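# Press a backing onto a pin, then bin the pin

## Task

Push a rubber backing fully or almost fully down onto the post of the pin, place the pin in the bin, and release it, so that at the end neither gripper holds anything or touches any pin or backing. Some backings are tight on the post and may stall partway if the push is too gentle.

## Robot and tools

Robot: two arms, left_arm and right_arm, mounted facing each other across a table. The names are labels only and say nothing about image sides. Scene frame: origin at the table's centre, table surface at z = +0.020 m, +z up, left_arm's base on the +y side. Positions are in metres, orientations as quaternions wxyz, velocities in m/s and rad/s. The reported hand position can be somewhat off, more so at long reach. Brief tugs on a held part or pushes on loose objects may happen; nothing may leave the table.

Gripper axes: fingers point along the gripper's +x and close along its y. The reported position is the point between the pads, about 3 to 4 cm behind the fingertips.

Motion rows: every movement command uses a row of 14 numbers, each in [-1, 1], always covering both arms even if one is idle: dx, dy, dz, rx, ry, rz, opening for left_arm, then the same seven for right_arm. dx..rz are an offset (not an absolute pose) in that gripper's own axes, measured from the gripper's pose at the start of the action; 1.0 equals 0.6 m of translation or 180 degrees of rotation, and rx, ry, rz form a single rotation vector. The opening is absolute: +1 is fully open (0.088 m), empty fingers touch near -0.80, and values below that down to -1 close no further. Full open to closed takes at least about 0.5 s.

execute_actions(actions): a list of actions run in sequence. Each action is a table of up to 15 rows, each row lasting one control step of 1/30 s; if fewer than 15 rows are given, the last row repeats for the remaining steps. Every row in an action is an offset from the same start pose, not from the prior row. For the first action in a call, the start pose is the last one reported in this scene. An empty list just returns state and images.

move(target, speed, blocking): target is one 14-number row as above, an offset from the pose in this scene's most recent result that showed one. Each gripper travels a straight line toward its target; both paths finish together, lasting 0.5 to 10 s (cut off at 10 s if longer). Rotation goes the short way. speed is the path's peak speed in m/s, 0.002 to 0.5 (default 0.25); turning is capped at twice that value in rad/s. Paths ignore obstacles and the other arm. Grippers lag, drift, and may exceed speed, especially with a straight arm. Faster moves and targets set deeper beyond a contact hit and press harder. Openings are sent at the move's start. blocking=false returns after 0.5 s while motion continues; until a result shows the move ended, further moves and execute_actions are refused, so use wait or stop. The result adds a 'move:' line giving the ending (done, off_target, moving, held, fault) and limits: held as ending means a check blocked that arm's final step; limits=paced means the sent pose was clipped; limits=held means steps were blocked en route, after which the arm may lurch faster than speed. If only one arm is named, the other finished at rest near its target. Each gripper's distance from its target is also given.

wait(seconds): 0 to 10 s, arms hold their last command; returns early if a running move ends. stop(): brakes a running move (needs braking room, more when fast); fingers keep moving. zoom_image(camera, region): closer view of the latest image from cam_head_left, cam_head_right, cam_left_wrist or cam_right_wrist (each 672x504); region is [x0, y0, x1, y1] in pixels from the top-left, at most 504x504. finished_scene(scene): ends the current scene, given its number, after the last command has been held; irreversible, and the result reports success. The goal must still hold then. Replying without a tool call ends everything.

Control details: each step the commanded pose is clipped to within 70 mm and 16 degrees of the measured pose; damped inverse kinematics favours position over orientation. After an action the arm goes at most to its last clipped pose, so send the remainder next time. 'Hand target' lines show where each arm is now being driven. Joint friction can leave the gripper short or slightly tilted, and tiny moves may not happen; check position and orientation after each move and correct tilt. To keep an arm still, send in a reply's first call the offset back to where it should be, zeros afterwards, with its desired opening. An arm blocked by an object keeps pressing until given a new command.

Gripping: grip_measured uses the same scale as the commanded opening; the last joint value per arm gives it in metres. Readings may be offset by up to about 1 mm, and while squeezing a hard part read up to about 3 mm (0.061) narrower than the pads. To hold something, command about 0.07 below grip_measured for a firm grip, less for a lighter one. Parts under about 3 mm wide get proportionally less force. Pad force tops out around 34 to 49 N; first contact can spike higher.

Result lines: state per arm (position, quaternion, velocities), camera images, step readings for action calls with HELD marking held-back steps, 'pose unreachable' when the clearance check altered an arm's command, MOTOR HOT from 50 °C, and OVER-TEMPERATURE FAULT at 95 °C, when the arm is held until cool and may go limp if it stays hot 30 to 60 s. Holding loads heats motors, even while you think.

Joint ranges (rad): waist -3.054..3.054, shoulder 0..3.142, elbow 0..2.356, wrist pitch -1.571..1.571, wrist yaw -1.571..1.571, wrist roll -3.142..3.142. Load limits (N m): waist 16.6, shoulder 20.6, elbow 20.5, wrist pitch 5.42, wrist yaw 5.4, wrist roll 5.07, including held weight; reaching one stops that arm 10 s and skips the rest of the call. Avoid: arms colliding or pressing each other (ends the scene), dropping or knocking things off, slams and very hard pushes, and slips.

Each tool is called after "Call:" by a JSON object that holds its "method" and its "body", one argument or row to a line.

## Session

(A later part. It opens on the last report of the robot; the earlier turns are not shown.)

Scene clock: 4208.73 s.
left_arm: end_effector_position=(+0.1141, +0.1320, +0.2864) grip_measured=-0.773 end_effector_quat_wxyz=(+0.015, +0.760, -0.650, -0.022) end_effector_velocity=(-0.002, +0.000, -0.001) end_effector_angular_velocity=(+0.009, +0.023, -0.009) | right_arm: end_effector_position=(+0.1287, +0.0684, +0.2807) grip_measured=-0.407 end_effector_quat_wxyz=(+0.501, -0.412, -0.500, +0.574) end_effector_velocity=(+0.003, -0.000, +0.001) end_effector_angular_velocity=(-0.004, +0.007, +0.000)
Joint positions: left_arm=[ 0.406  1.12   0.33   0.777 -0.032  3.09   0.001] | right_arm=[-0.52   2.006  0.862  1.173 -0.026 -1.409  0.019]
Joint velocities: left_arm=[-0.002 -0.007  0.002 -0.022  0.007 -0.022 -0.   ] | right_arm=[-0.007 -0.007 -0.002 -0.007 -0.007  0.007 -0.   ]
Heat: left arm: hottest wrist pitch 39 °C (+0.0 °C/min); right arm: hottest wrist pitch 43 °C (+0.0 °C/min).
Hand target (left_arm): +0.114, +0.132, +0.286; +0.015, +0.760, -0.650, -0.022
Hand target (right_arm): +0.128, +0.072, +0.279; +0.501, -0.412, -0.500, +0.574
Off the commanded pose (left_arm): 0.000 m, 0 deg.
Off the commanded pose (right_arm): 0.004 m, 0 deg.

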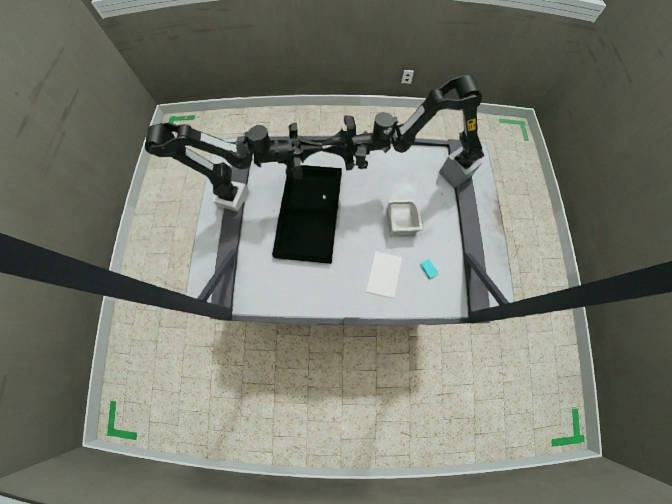

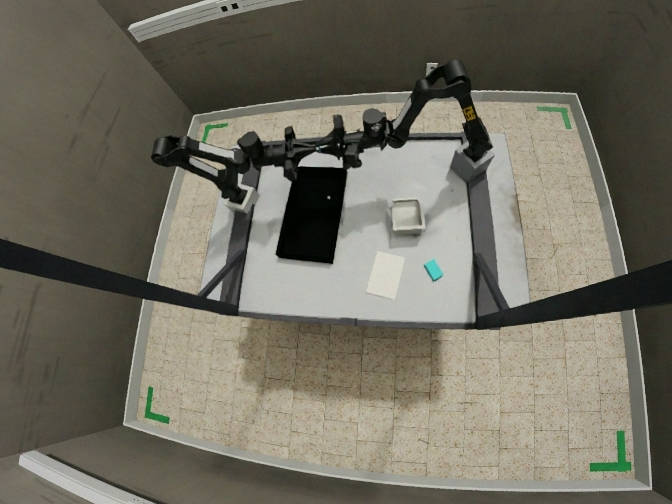

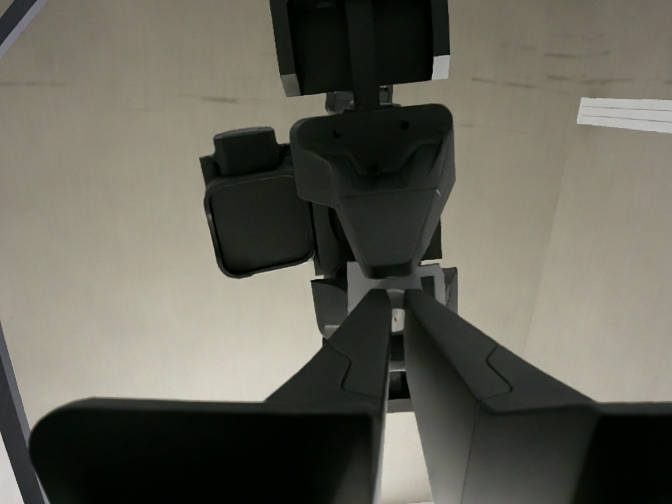

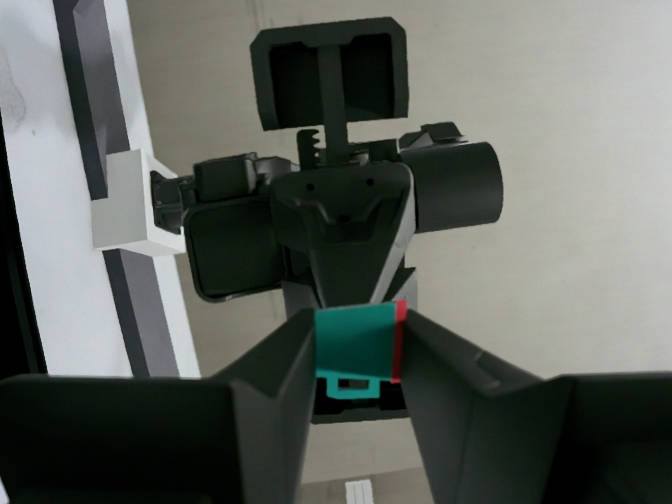

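Call:
{"method": "zoom_image", "body": {
  "camera": "cam_left_wrist",
  "region": [320, 250, 480, 370]
}}

Region (320, 250, 480, 370) of cam_left_wrist's 672x504 image, scaled by 3.150, with more detail than that image has; it fills the top 378 rows of this view, and the rest is white.

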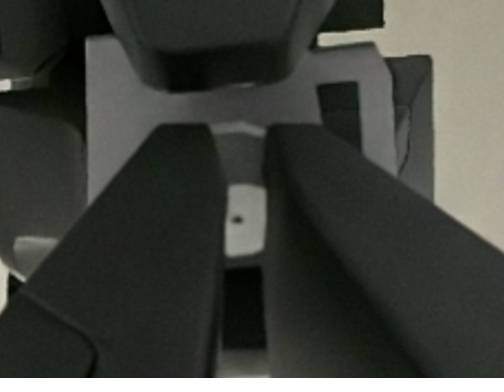

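Call:
{"method": "execute_actions", "body": {
  "actions": [
    [[0.0004,0,-0.0003,0,0.0001,0,-0.86,0.0065,0.0024,0.0003,0,0,0.0002,-0.5],[0.0008,0,-0.0006,0,0.0002,0,-0.86,0.0075,0.0018,0.0004,0,-0.0001,-0.0001,-0.5],[0.0012,0,-0.0009,0,0.0002,0,-0.86,0.0085,0.0012,0.0005,0,-0.0002,-0.0005,-0.5],[0.0016,0,-0.0012,0,0.0003,0,-0.86,0.0096,0.0006,0.0006,0,-0.0002,-0.0008,-0.5],[0.002,0,-0.0015,0,0.0004,0,-0.86,0.0107,-0.0001,0.0007,0,-0.0003,-0.0012,-0.5]]
  ]
}}

Call:
{"method": "wait", "body": {
  "seconds": 0.5
}}

Scene clock: 4234.77 s.
left_arm: end_effector_position=(+0.1141, +0.1320, +0.2864) grip_measured=-0.773 end_effector_quat_wxyz=(+0.015, +0.760, -0.650, -0.022) end_effector_velocity=(-0.002, +0.001, -0.009) end_effector_angular_velocity=(+0.028, +0.026, -0.009) | right_arm: end_effector_position=(+0.1285, +0.0698, +0.2810) grip_measured=-0.407 end_effector_quat_wxyz=(+0.501, -0.412, -0.500, +0.573) end_effector_velocity=(+0.003, +0.000, -0.004) end_effector_angular_velocity=(-0.009, -0.024, -0.001)
Joint positions: left_arm=[ 0.406  1.12   0.33   0.777 -0.032  3.09   0.001] | right_arm=[-0.52   2.009  0.868  1.171 -0.026 -1.409  0.019]
Joint velocities: left_arm=[-0.002  0.002 -0.007 -0.022  0.007 -0.022 -0.   ] | right_arm=[-0.007  0.002 -0.002 -0.007 -0.007 -0.022 -0.   ]
Heat: left arm: hottest wrist pitch 39 °C (+0.0 °C/min); right arm: hottest wrist pitch 43 °C (+1.0 °C/min).
Hand target (left_arm): +0.114, +0.131, +0.287; +0.015, +0.760, -0.650, -0.021
Hand target (right_arm): +0.127, +0.075, +0.281; +0.502, -0.411, -0.501, +0.573
Off the commanded pose (left_arm): 0.002 m, 0 deg.
Off the commanded pose (right_arm): 0.005 m, 0 deg.
Step readings (end_effector_position):
0: left_arm (+0.1141, +0.1320, +0.2864) | right_arm (+0.1287, +0.0684, +0.2807)
1: left_arm (+0.1141, +0.1320, +0.2864) | right_arm (+0.1287, +0.0685, +0.2808)
2: left_arm (+0.1141, +0.1320, +0.2864) | right_arm (+0.1287, +0.0687, +0.2809)
4: left_arm (+0.1141, +0.1320, +0.2864) | right_arm (+0.1286, +0.0691, +0.2810)
8: left_arm (+0.1141, +0.1320, +0.2864) | right_arm (+0.1286, +0.0697, +0.2808)
15: end_effector_position above

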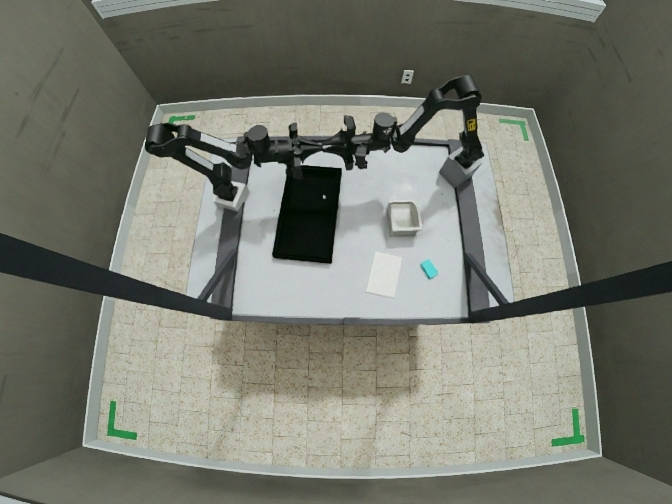

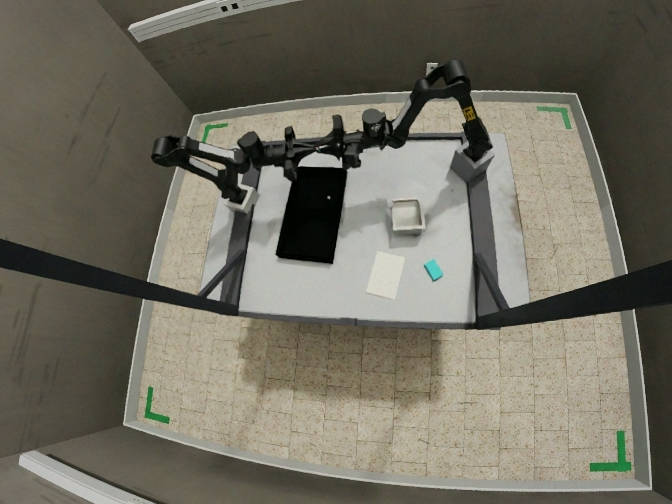

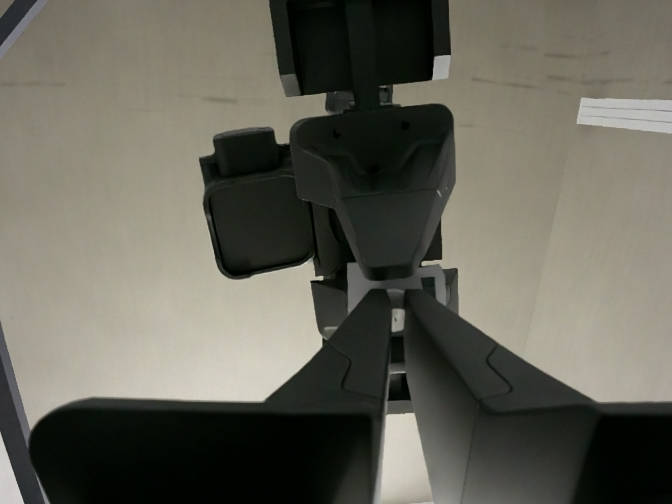

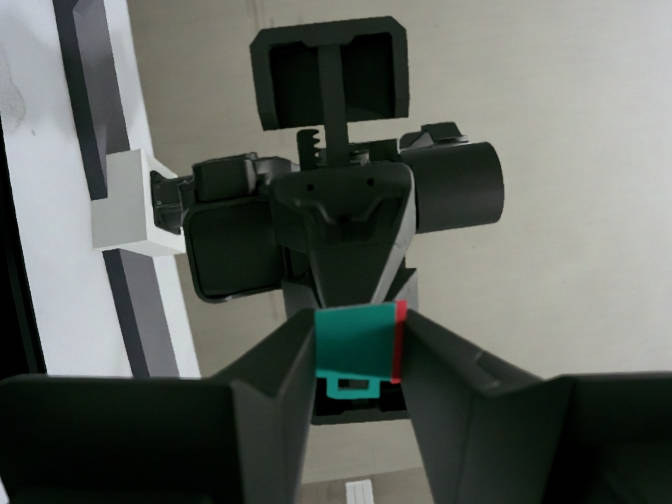

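Scene clock: 4235.27 s.
left_arm: end_effector_position=(+0.1141, +0.1320, +0.2864) grip_measured=-0.773 end_effector_quat_wxyz=(+0.015, +0.760, -0.650, -0.022) end_effector_velocity=(-0.002, +0.000, -0.002) end_effector_angular_velocity=(+0.008, -0.006, -0.010) | right_arm: end_effector_position=(+0.1285, +0.0698, +0.2810) grip_measured=-0.407 end_effector_quat_wxyz=(+0.501, -0.412, -0.500, +0.573) end_effector_velocity=(+0.003, -0.001, -0.004) end_effector_angular_velocity=(-0.021, -0.010, -0.000)
Joint positions: left_arm=[ 0.406  1.12   0.33   0.777 -0.032  3.09   0.001] | right_arm=[-0.52   2.009  0.868  1.171 -0.026 -1.409  0.019]
Joint velocities: left_arm=[-0.002 -0.002 -0.002 -0.007  0.007  0.007  0.   ] | right_arm=[-0.007 -0.007 -0.007 -0.022 -0.007 -0.007 -0.   ]
Heat: left arm: hottest wrist pitch 39 °C (+0.0 °C/min); right arm: hottest wrist pitch 43 °C (+1.0 °C/min).
Hand target (left_arm): +0.114, +0.131, +0.287; +0.015, +0.760, -0.650, -0.021
Hand target (right_arm): +0.127, +0.075, +0.281; +0.502, -0.411, -0.501, +0.573
Off the commanded pose (left_arm): 0.002 m, 0 deg.
Off the commanded pose (right_arm): 0.005 m, 0 deg.
wait: 0.50 s; at rest by 0.17 s

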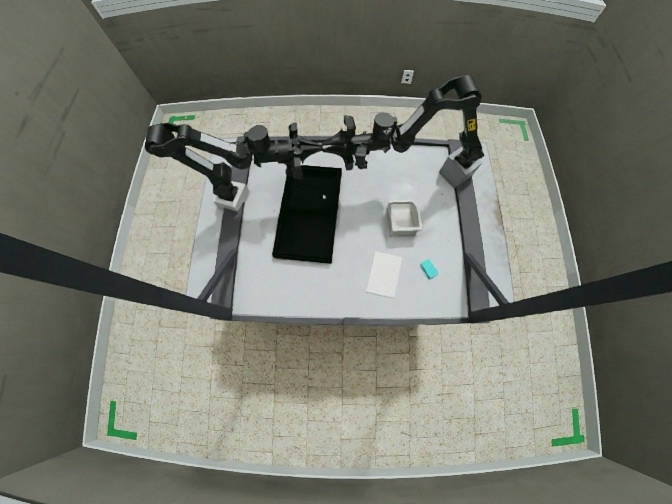

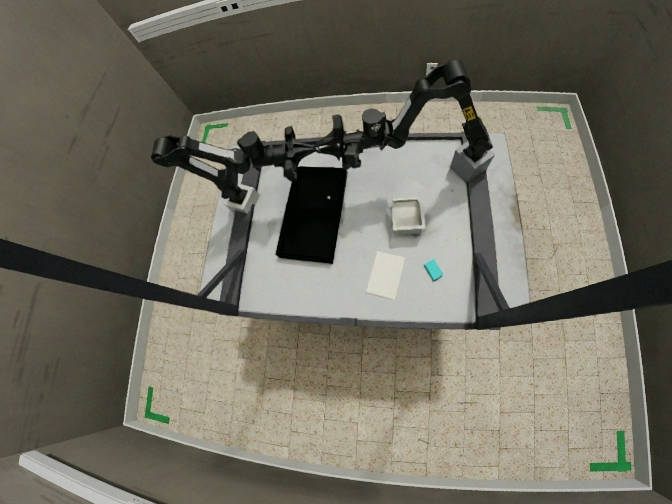

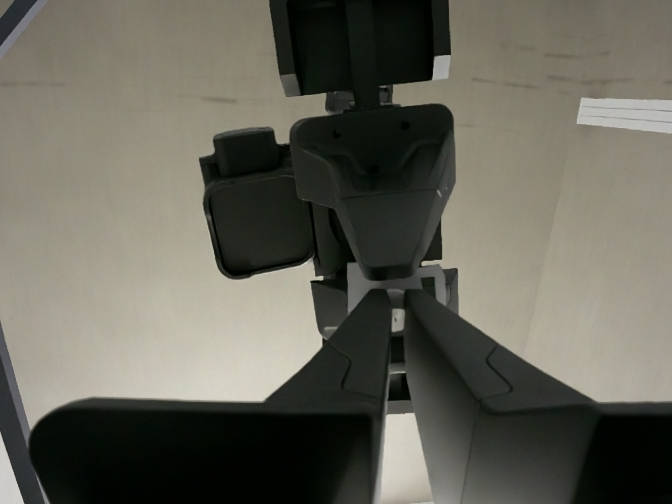

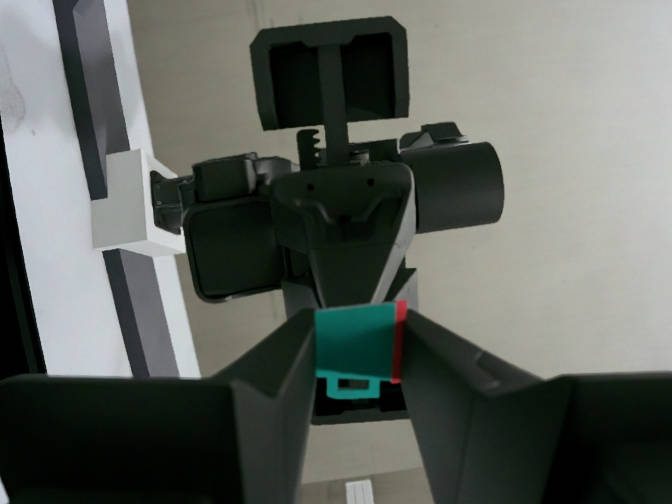

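Call:
{"method": "zoom_image", "body": {
  "camera": "cam_left_wrist",
  "region": [320, 250, 480, 370]
}}

Region (320, 250, 480, 370) of cam_left_wrist's 672x504 image, scaled by 3.150, with more detail than that image has; it fills the top 378 rows of this view, and the rest is white.

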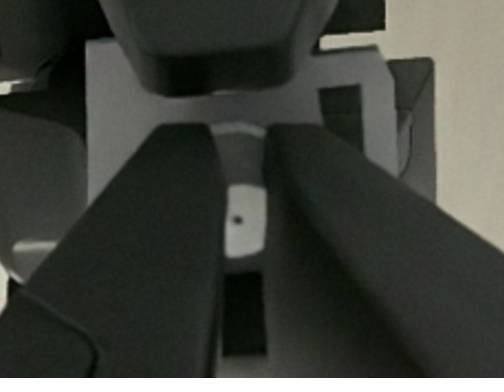

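Call:
{"method": "execute_actions", "body": {
  "actions": [
    [[0.0024,0,-0.0018,0,0.0005,0,-0.86,0.0093,-0.0002,0.0008,0,-0.0002,-0.0012,-0.5],[0.0028,0,-0.0021,0,0.0005,0,-0.86,0.0104,-0.0008,0.0009,0,-0.0003,-0.0016,-0.5],[0.0032,0,-0.0024,0,0.0006,0,-0.86,0.0114,-0.0013,0.0009,0,-0.0004,-0.002,-0.5],[0.0036,0,-0.0027,0,0.0007,0,-0.86,0.0125,-0.0019,0.001,0,-0.0004,-0.0023,-0.5],[0.004,0,-0.003,0,0.0008,0,-0.86,0.0135,-0.0024,0.0011,0,-0.0005,-0.0027,-0.5]]
  ]
}}

Call:
{"method": "zoom_image", "body": {
  "camera": "cam_left_wrist",
  "region": [320, 250, 480, 370]
}}

Scene clock: 4259.57 s.
left_arm: end_effector_position=(+0.1141, +0.1320, +0.2864) grip_measured=-0.773 end_effector_quat_wxyz=(+0.015, +0.760, -0.650, -0.022) end_effector_velocity=(+0.001, +0.001, -0.000) end_effector_angular_velocity=(-0.001, +0.022, +0.015) | right_arm: end_effector_position=(+0.1284, +0.0711, +0.2809) grip_measured=-0.407 end_effector_quat_wxyz=(+0.502, -0.412, -0.500, +0.573) end_effector_velocity=(+0.003, -0.000, -0.001) end_effector_angular_velocity=(-0.006, -0.008, -0.000)
Joint positions: left_arm=[ 0.406  1.12   0.33   0.777 -0.032  3.09   0.001] | right_arm=[-0.52   2.013  0.874  1.169 -0.026 -1.409  0.019]
Joint velocities: left_arm=[-0.007 -0.007 -0.002 -0.007 -0.022 -0.022 -0.   ] | right_arm=[-0.007 -0.002 -0.002 -0.007 -0.007 -0.007  0.   ]
Heat: left arm: hottest wrist pitch 39 °C (+0.0 °C/min); right arm: hottest shoulder 42 °C (-1.0 °C/min).
Hand target (left_arm): +0.115, +0.130, +0.288; +0.016, +0.760, -0.650, -0.021
Hand target (right_arm): +0.127, +0.077, +0.283; +0.503, -0.409, -0.502, +0.572
Off the commanded pose (left_arm): 0.003 m, 0 deg.
Off the commanded pose (right_arm): 0.007 m, 0 deg.
Step readings (end_effector_position):
0: left_arm (+0.1141, +0.1320, +0.2864) | right_arm (+0.1285, +0.0698, +0.2810)
1: left_arm (+0.1141, +0.1320, +0.2864) | right_arm (+0.1285, +0.0699, +0.2809)
2: left_arm (+0.1141, +0.1320, +0.2864) | right_arm (+0.1285, +0.0701, +0.2810)
4: left_arm (+0.1141, +0.1320, +0.2864) | right_arm (+0.1284, +0.0705, +0.2809)
8: left_arm (+0.1141, +0.1320, +0.2864) | right_arm (+0.1284, +0.0711, +0.2807)
15: end_effector_position above

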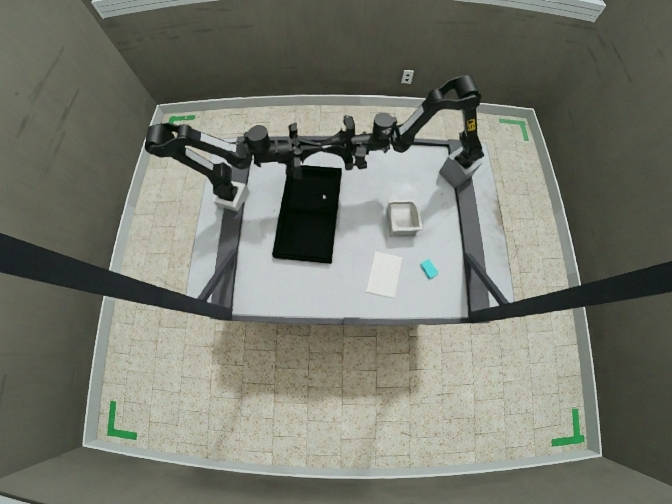

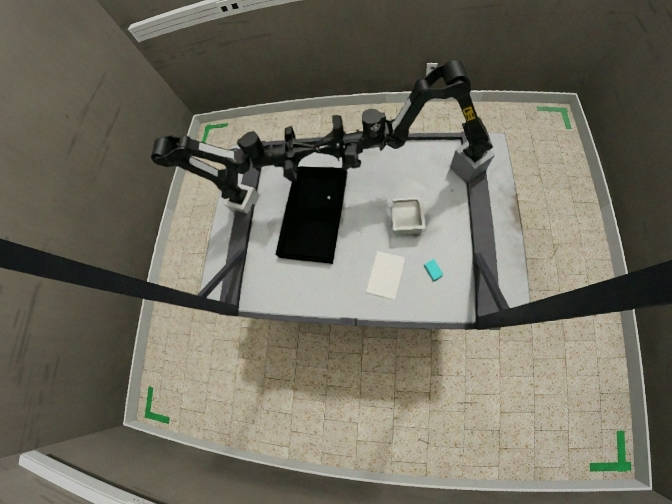

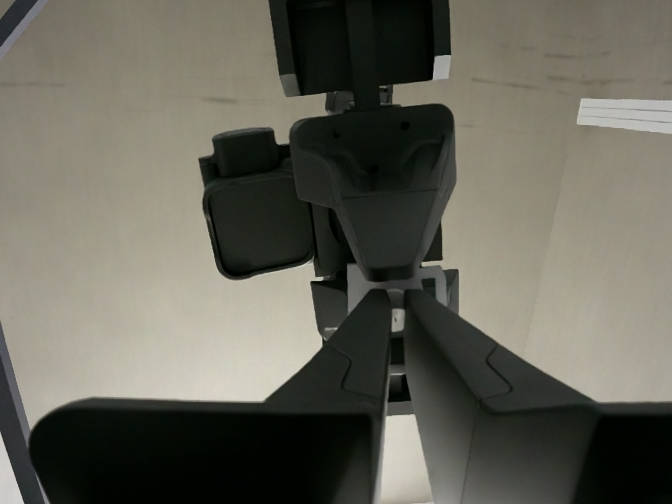

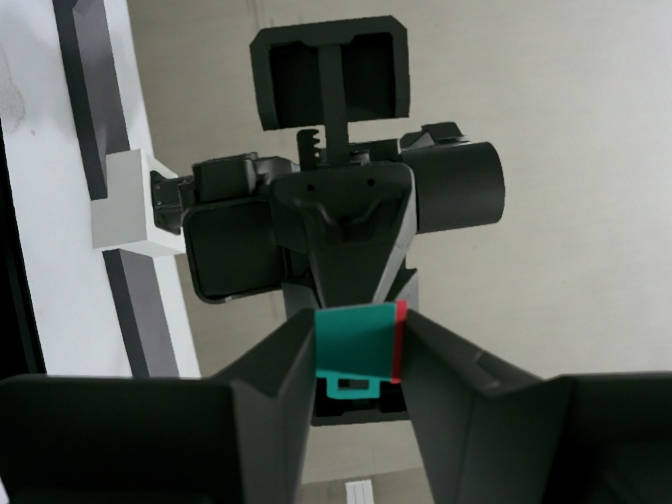

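Region (320, 250, 480, 370) of cam_left_wrist's 672x504 image, scaled by 3.150, with more detail than that image has; it fills the top 378 rows of this view, and the rest is white.

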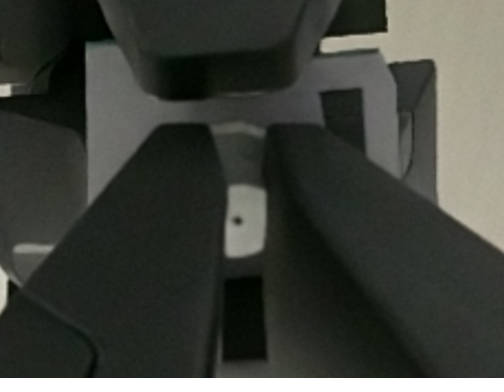

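Call:
{"method": "execute_actions", "body": {
  "actions": [
    [[0.0044,0,-0.0033,0,0.0008,0,-0.86,0.0123,-0.0032,0.0014,0,-0.0005,-0.003,-0.5],[0.0048,0,-0.0036,0,0.0009,0,-0.86,0.0134,-0.0038,0.0015,0,-0.0006,-0.0034,-0.5],[0.0052,0,-0.004,0,0.001,0,-0.86,0.0144,-0.0043,0.0016,0,-0.0007,-0.0038,-0.5],[0.0056,0,-0.0043,0,0.001,0,-0.86,0.0155,-0.0049,0.0017,0,-0.0007,-0.0041,-0.5],[0.006,0,-0.0046,0,0.0011,0,-0.86,0.0165,-0.0055,0.0018,0,-0.0008,-0.0045,-0.5]]
  ]
}}

Call:
{"method": "zoom_image", "body": {
  "camera": "cam_left_wrist",
  "region": [320, 250, 480, 370]
}}

Scene clock: 4272.47 s.
left_arm: end_effector_position=(+0.1141, +0.1320, +0.2864) grip_measured=-0.773 end_effector_quat_wxyz=(+0.015, +0.760, -0.650, -0.022) end_effector_velocity=(+0.000, +0.000, +0.005) end_effector_angular_velocity=(-0.020, +0.020, +0.005) | right_arm: end_effector_position=(+0.1282, +0.0725, +0.2807) grip_measured=-0.407 end_effector_quat_wxyz=(+0.502, -0.411, -0.501, +0.573) end_effector_velocity=(+0.000, -0.001, -0.001) end_effector_angular_velocity=(-0.006, -0.008, +0.005)
Joint positions: left_arm=[ 0.406  1.12   0.33   0.777 -0.032  3.09   0.001] | right_arm=[-0.52   2.018  0.88   1.169 -0.026 -1.409  0.019]
Joint velocities: left_arm=[-0.002 -0.007  0.002  0.007 -0.007 -0.022 -0.   ] | right_arm=[-0.002 -0.002 -0.002 -0.007 -0.007 -0.007  0.   ]
Heat: left arm: hottest wrist pitch 40 °C (+1.0 °C/min); right arm: hottest wrist pitch 42 °C (-1.0 °C/min).
Hand target (left_arm): +0.115, +0.129, +0.289; +0.016, +0.760, -0.650, -0.020
Hand target (right_arm): +0.126, +0.080, +0.285; +0.505, -0.407, -0.504, +0.570
Off the commanded pose (left_arm): 0.005 m, 0 deg.
Off the commanded pose (right_arm): 0.009 m, 1 deg.
Step readings (end_effector_position):
0: left_arm (+0.1141, +0.1320, +0.2864) | right_arm (+0.1284, +0.0712, +0.2808)
1: left_arm (+0.1141, +0.1320, +0.2864) | right_arm (+0.1284, +0.0712, +0.2808)
2: left_arm (+0.1141, +0.1320, +0.2864) | right_arm (+0.1283, +0.0714, +0.2806)
4: left_arm (+0.1141, +0.1320, +0.2864) | right_arm (+0.1283, +0.0719, +0.2809)
8: left_arm (+0.1141, +0.1320, +0.2864) | right_arm (+0.1282, +0.0724, +0.2808)
15: end_effector_position above

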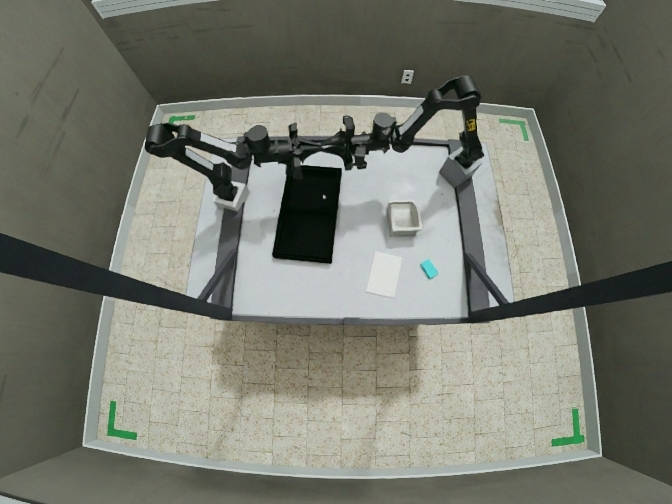

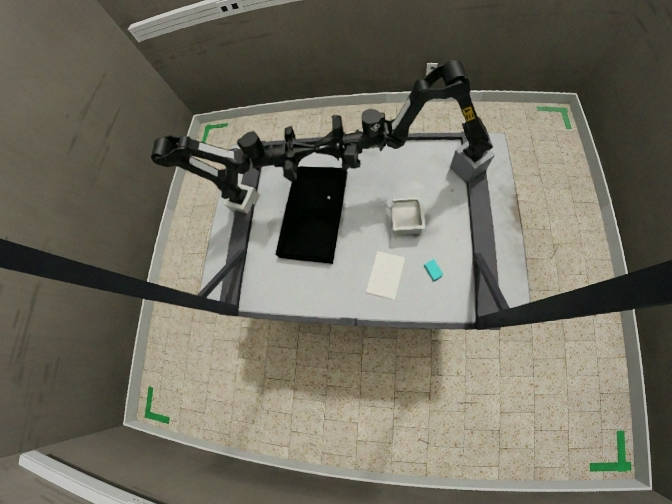

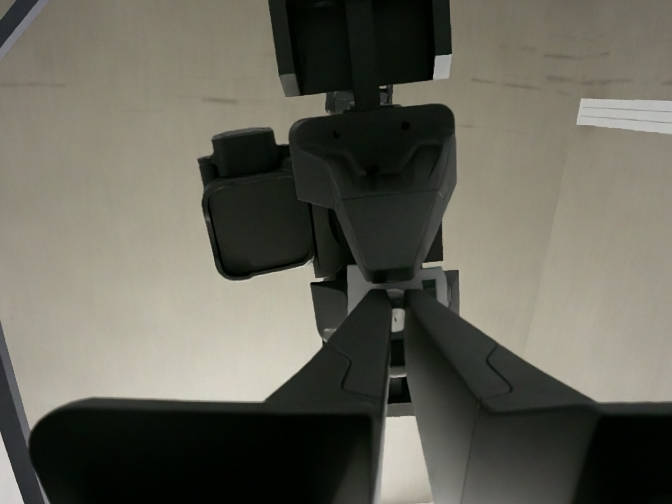

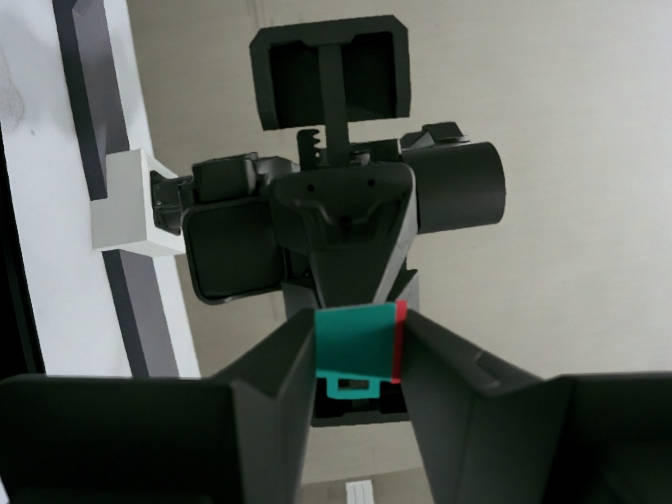

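Region (320, 250, 480, 370) of cam_left_wrist's 672x504 image, scaled by 3.150, with more detail than that image has; it fills the top 378 rows of this view, and the rest is white.

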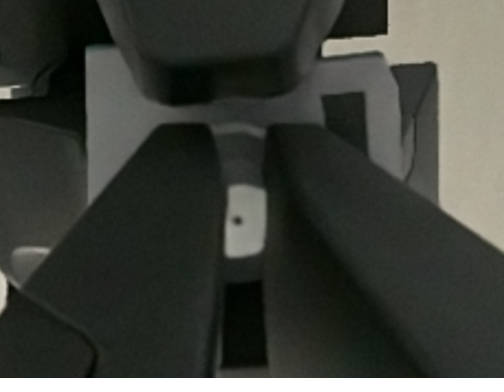

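Call:
{"method": "execute_actions", "body": {
  "actions": [
    [[0.0064,0,-0.0049,0,0.0012,0,-0.86,0.0152,-0.0065,0.002,0,-0.0007,-0.0045,-0.5],[0.0068,0,-0.0052,0,0.0013,0,-0.86,0.0163,-0.0071,0.0021,0,-0.0008,-0.0049,-0.5],[0.0072,0,-0.0056,0,0.0013,0,-0.86,0.0173,-0.0077,0.0022,0,-0.0009,-0.0053,-0.5],[0.0076,0,-0.0059,0,0.0014,0,-0.86,0.0184,-0.0084,0.0023,0,-0.0009,-0.0056,-0.5],[0.008,0,-0.0062,0,0.0015,0,-0.86,0.0194,-0.009,0.0024,0,-0.001,-0.006,-0.5]]
  ]
}}

Call:
{"method": "zoom_image", "body": {
  "camera": "cam_left_wrist",
  "region": [320, 250, 480, 370]
}}

Scene clock: 4286.70 s.
left_arm: end_effector_position=(+0.1141, +0.1320, +0.2861) grip_measured=-0.773 end_effector_quat_wxyz=(+0.014, +0.760, -0.650, -0.022) end_effector_velocity=(+0.004, +0.001, -0.005) end_effector_angular_velocity=(+0.018, +0.024, +0.025) | right_arm: end_effector_position=(+0.1280, +0.0741, +0.2808) grip_measured=-0.407 end_effector_quat_wxyz=(+0.502, -0.412, -0.500, +0.573) end_effector_velocity=(+0.000, -0.000, -0.007) end_effector_angular_velocity=(-0.025, -0.011, +0.005)
Joint positions: left_arm=[ 0.406  1.121  0.33   0.776 -0.032  3.09   0.001] | right_arm=[-0.52   2.022  0.887  1.165 -0.025 -1.409  0.019]
Joint velocities: left_arm=[ 0.002 -0.002 -0.002 -0.022 -0.022 -0.022 -0.   ] | right_arm=[-0.002  0.002 -0.002 -0.022 -0.007 -0.007 -0.   ]
Heat: left arm: hottest wrist pitch 40 °C (+1.0 °C/min); right arm: hottest wrist pitch 42 °C (-1.0 °C/min).
Hand target (left_arm): +0.115, +0.127, +0.290; +0.016, +0.760, -0.650, -0.020
Hand target (right_arm): +0.126, +0.083, +0.287; +0.506, -0.406, -0.505, +0.569
Off the commanded pose (left_arm): 0.006 m, 0 deg.
Off the commanded pose (right_arm): 0.012 m, 1 deg.
Step readings (end_effector_position):
0: left_arm (+0.1141, +0.1320, +0.2864) | right_arm (+0.1282, +0.0725, +0.2807)
1: left_arm (+0.1141, +0.1320, +0.2864) | right_arm (+0.1282, +0.0726, +0.2808)
2: left_arm (+0.1141, +0.1320, +0.2864) | right_arm (+0.1281, +0.0728, +0.2807)
4: left_arm (+0.1141, +0.1320, +0.2861) | right_arm (+0.1281, +0.0735, +0.2810)
8: left_arm (+0.1141, +0.1320, +0.2861) | right_arm (+0.1280, +0.0739, +0.2808)
15: end_effector_position above

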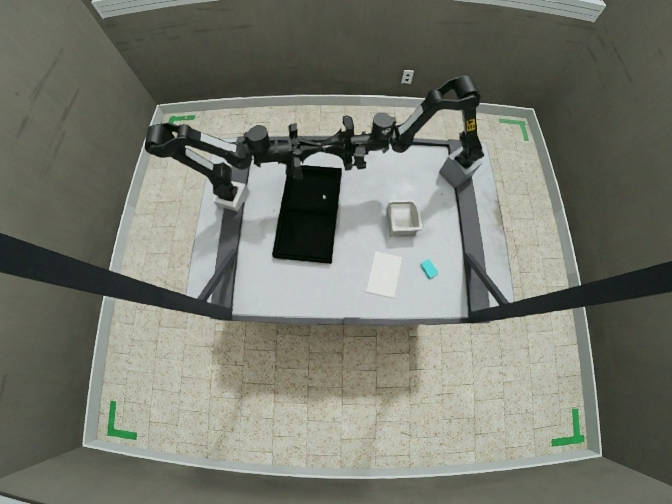

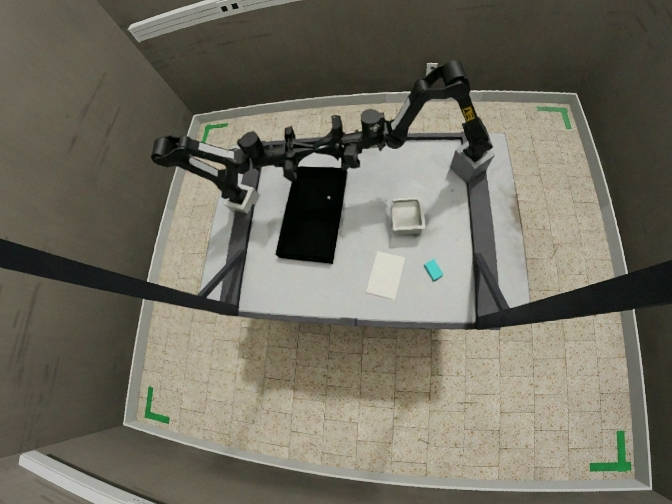

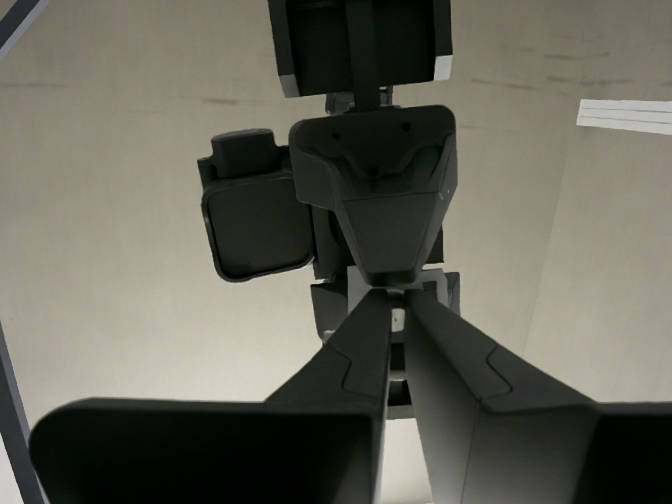

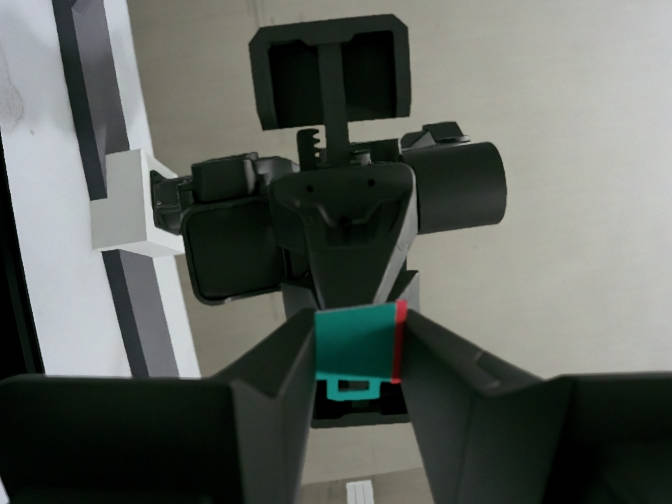

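Region (320, 250, 480, 370) of cam_left_wrist's 672x504 image, scaled by 3.150, with more detail than that image has; it fills the top 378 rows of this view, and the rest is white.

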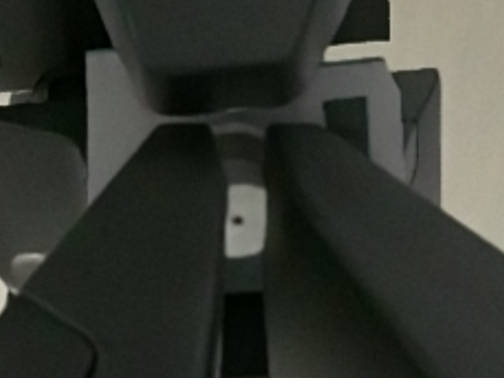

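Call:
{"method": "execute_actions", "body": {
  "actions": [
    [[0.0082,0,-0.0069,0,0.0021,0,-0.86,0.0177,-0.0094,0.0026,0,-0.001,-0.0066,-0.5],[0.0084,0,-0.007,0,0.0022,0,-0.86,0.0188,-0.0099,0.0027,0,-0.0011,-0.007,-0.5],[0.0086,0,-0.0072,0,0.0022,0,-0.86,0.0198,-0.0103,0.0027,0,-0.0012,-0.0074,-0.5],[0.0088,0,-0.0073,0,0.0023,0,-0.86,0.0209,-0.0108,0.0028,0,-0.0012,-0.0077,-0.5],[0.009,0,-0.0075,0,0.0023,0,-0.86,0.0219,-0.0113,0.0029,0,-0.0013,-0.0081,-0.5]]
  ]
}}

Call:
{"method": "zoom_image", "body": {
  "camera": "cam_left_wrist",
  "region": [320, 250, 480, 370]
}}

Scene clock: 4316.63 s.
left_arm: end_effector_position=(+0.1141, +0.1320, +0.2861) grip_measured=-0.773 end_effector_quat_wxyz=(+0.014, +0.760, -0.650, -0.022) end_effector_velocity=(-0.004, +0.000, +0.001) end_effector_angular_velocity=(-0.006, -0.008, -0.015) | right_arm: end_effector_position=(+0.1279, +0.0754, +0.2807) grip_measured=-0.407 end_effector_quat_wxyz=(+0.502, -0.411, -0.501, +0.573) end_effector_velocity=(+0.000, -0.000, -0.004) end_effector_angular_velocity=(-0.011, -0.009, +0.005)
Joint positions: left_arm=[ 0.406  1.121  0.33   0.776 -0.032  3.09   0.001] | right_arm=[-0.52   2.026  0.893  1.165 -0.025 -1.409  0.019]
Joint velocities: left_arm=[-0.007 -0.002 -0.002  0.007  0.007  0.007 -0.   ] | right_arm=[-0.002  0.002 -0.002 -0.007 -0.007 -0.007 -0.001]
Heat: left arm: hottest wrist pitch 41 °C (+2.0 °C/min); right arm: hottest elbow 42 °C (+0.0 °C/min).
Hand target (left_arm): +0.115, +0.127, +0.290; +0.017, +0.760, -0.650, -0.019
Hand target (right_arm): +0.126, +0.086, +0.288; +0.508, -0.404, -0.507, +0.568
Off the commanded pose (left_arm): 0.007 m, 0 deg.
Off the commanded pose (right_arm): 0.014 m, 1 deg.
Step readings (end_effector_position):
0: left_arm (+0.1141, +0.1320, +0.2861) | right_arm (+0.1280, +0.0741, +0.2808)
1: left_arm (+0.1141, +0.1320, +0.2861) | right_arm (+0.1280, +0.0742, +0.2809)
2: left_arm (+0.1141, +0.1320, +0.2861) | right_arm (+0.1280, +0.0743, +0.2808)
4: left_arm (+0.1141, +0.1320, +0.2861) | right_arm (+0.1279, +0.0748, +0.2808)
8: left_arm (+0.1141, +0.1320, +0.2861) | right_arm (+0.1279, +0.0754, +0.2807)
15: end_effector_position above

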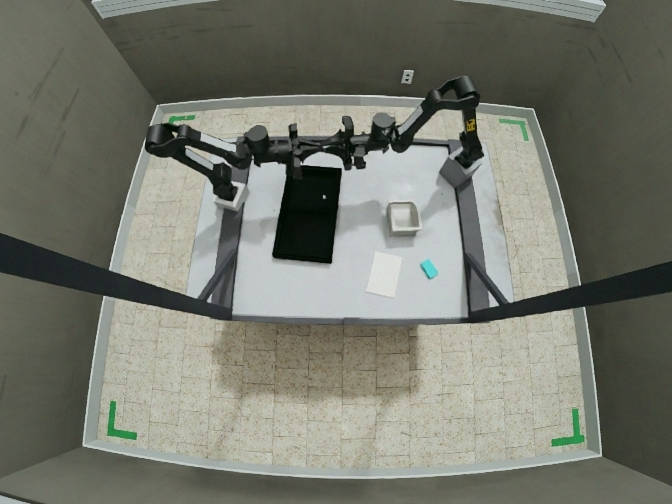

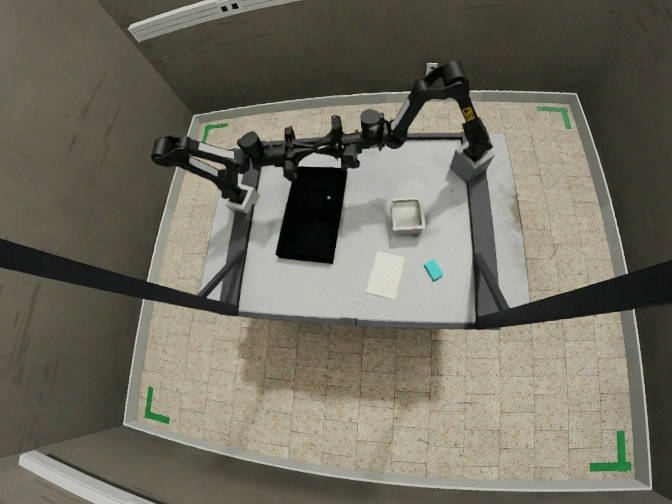

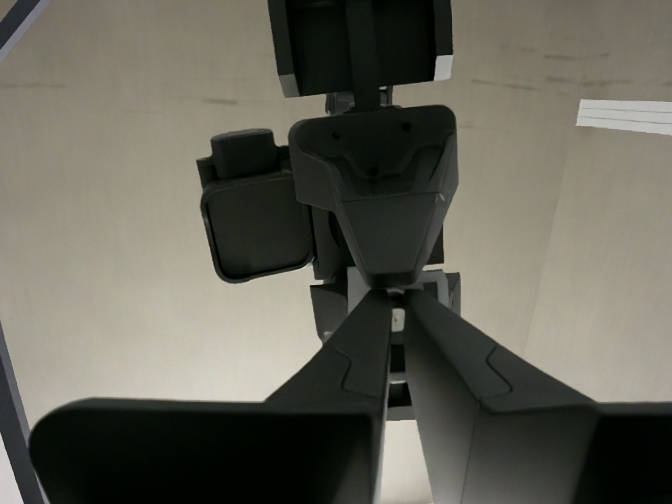

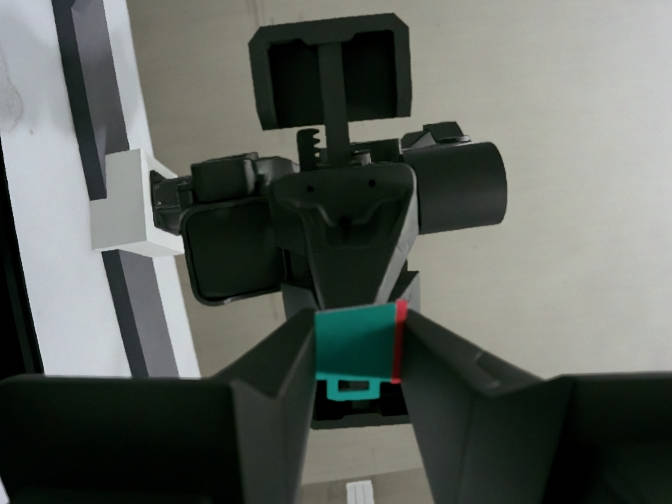

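Region (320, 250, 480, 370) of cam_left_wrist's 672x504 image, scaled by 3.150, with more detail than that image has; it fills the top 378 rows of this view, and the rest is white.

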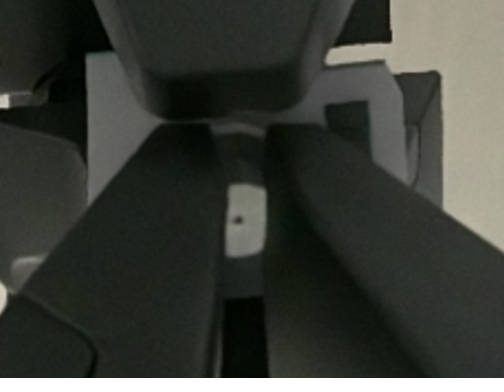

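Call:
{"method": "execute_actions", "body": {
  "actions": [
    [[0.0093,0,-0.0077,0,0.0023,0,-0.86,0.0207,-0.012,0.0032,0,-0.0012,-0.0078,-0.5],[0.0096,0,-0.008,0,0.0024,0,-0.86,0.0218,-0.0125,0.0033,0,-0.0013,-0.0081,-0.5],[0.0099,0,-0.0082,0,0.0025,0,-0.86,0.0228,-0.0131,0.0033,0,-0.0014,-0.0085,-0.5],[0.0102,0,-0.0085,0,0.0025,0,-0.86,0.0239,-0.0136,0.0034,0,-0.0014,-0.0088,-0.5],[0.0105,0,-0.0087,0,0.0026,0,-0.86,0.0249,-0.0141,0.0035,0,-0.0015,-0.0091,-0.5]]
  ]
}}

Call:
{"method": "zoom_image", "body": {
  "camera": "cam_left_wrist",
  "region": [320, 250, 480, 370]
}}

Scene clock: 4338.57 s.
left_arm: end_effector_position=(+0.1141, +0.1319, +0.2860) grip_measured=-0.773 end_effector_quat_wxyz=(+0.014, +0.760, -0.650, -0.022) end_effector_velocity=(-0.000, +0.001, -0.002) end_effector_angular_velocity=(+0.004, +0.023, -0.005) | right_arm: end_effector_position=(+0.1277, +0.0769, +0.2807) grip_measured=-0.407 end_effector_quat_wxyz=(+0.502, -0.411, -0.501, +0.573) end_effector_velocity=(+0.000, +0.000, +0.001) end_effector_angular_velocity=(-0.001, -0.008, +0.005)
Joint positions: left_arm=[ 0.406  1.121  0.33   0.776 -0.032  3.09   0.001] | right_arm=[-0.52   2.031  0.9    1.163 -0.025 -1.409  0.019]
Joint velocities: left_arm=[ 0.002 -0.002 -0.002 -0.007  0.007 -0.022  0.   ] | right_arm=[-0.002 -0.002  0.002 -0.007 -0.007 -0.007 -0.   ]
Heat: left arm: hottest wrist pitch 42 °C (+2.0 °C/min); right arm: hottest elbow 45 °C (+3.0 °C/min).
Hand target (left_arm): +0.115, +0.126, +0.291; +0.017, +0.760, -0.650, -0.019
Hand target (right_arm): +0.125, +0.088, +0.290; +0.509, -0.403, -0.508, +0.567
Off the commanded pose (left_arm): 0.008 m, 0 deg.
Off the commanded pose (right_arm): 0.016 m, 2 deg.
Step readings (end_effector_position):
0: left_arm (+0.1141, +0.1320, +0.2861) | right_arm (+0.1279, +0.0754, +0.2807)
1: left_arm (+0.1141, +0.1320, +0.2861) | right_arm (+0.1278, +0.0755, +0.2806)
2: left_arm (+0.1141, +0.1320, +0.2861) | right_arm (+0.1278, +0.0756, +0.2807)
4: left_arm (+0.1141, +0.1320, +0.2861) | right_arm (+0.1278, +0.0761, +0.2808)
8: left_arm (+0.1141, +0.1319, +0.2860) | right_arm (+0.1277, +0.0769, +0.2807)
15: end_effector_position above

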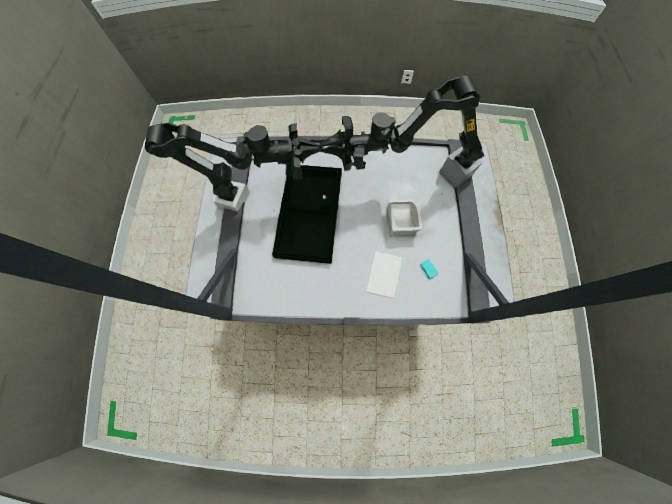

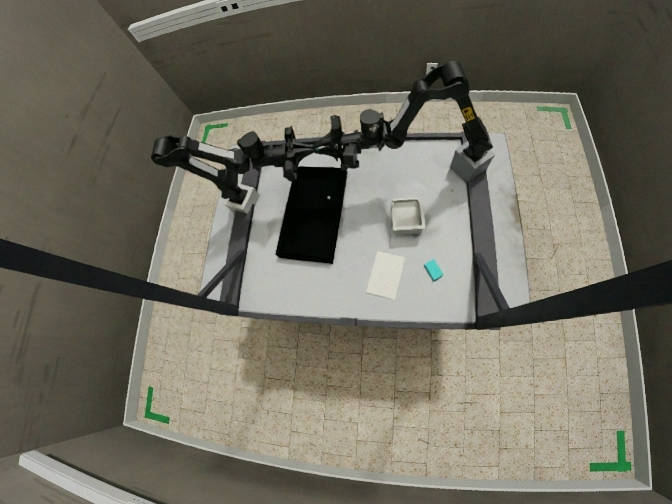

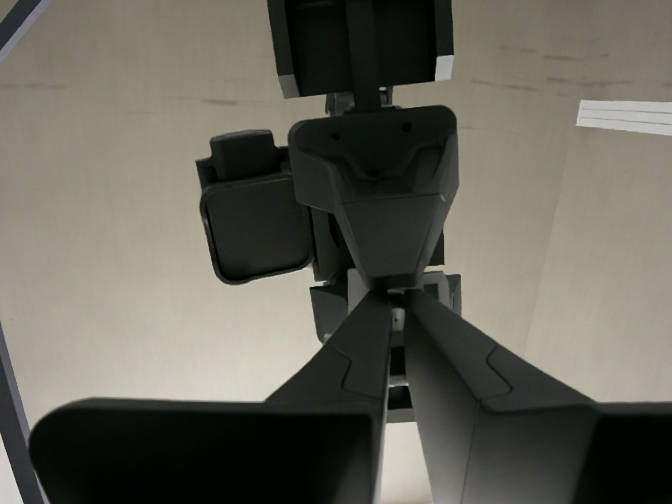

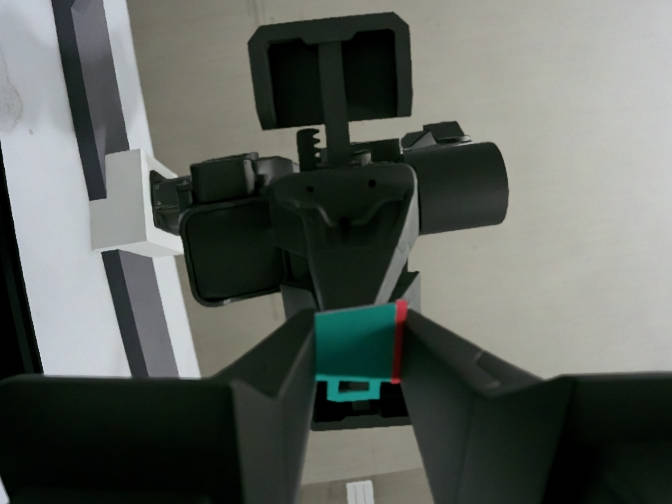

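Region (320, 250, 480, 370) of cam_left_wrist's 672x504 image, scaled by 3.150, with more detail than that image has; it fills the top 378 rows of this view, and the rest is white.

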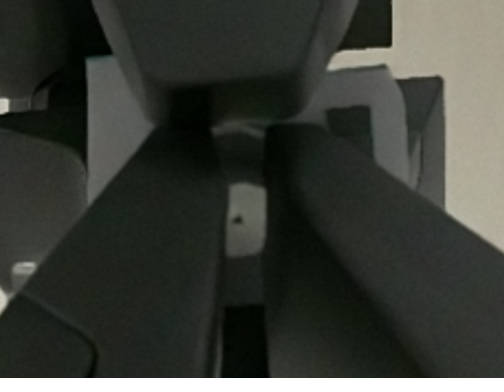

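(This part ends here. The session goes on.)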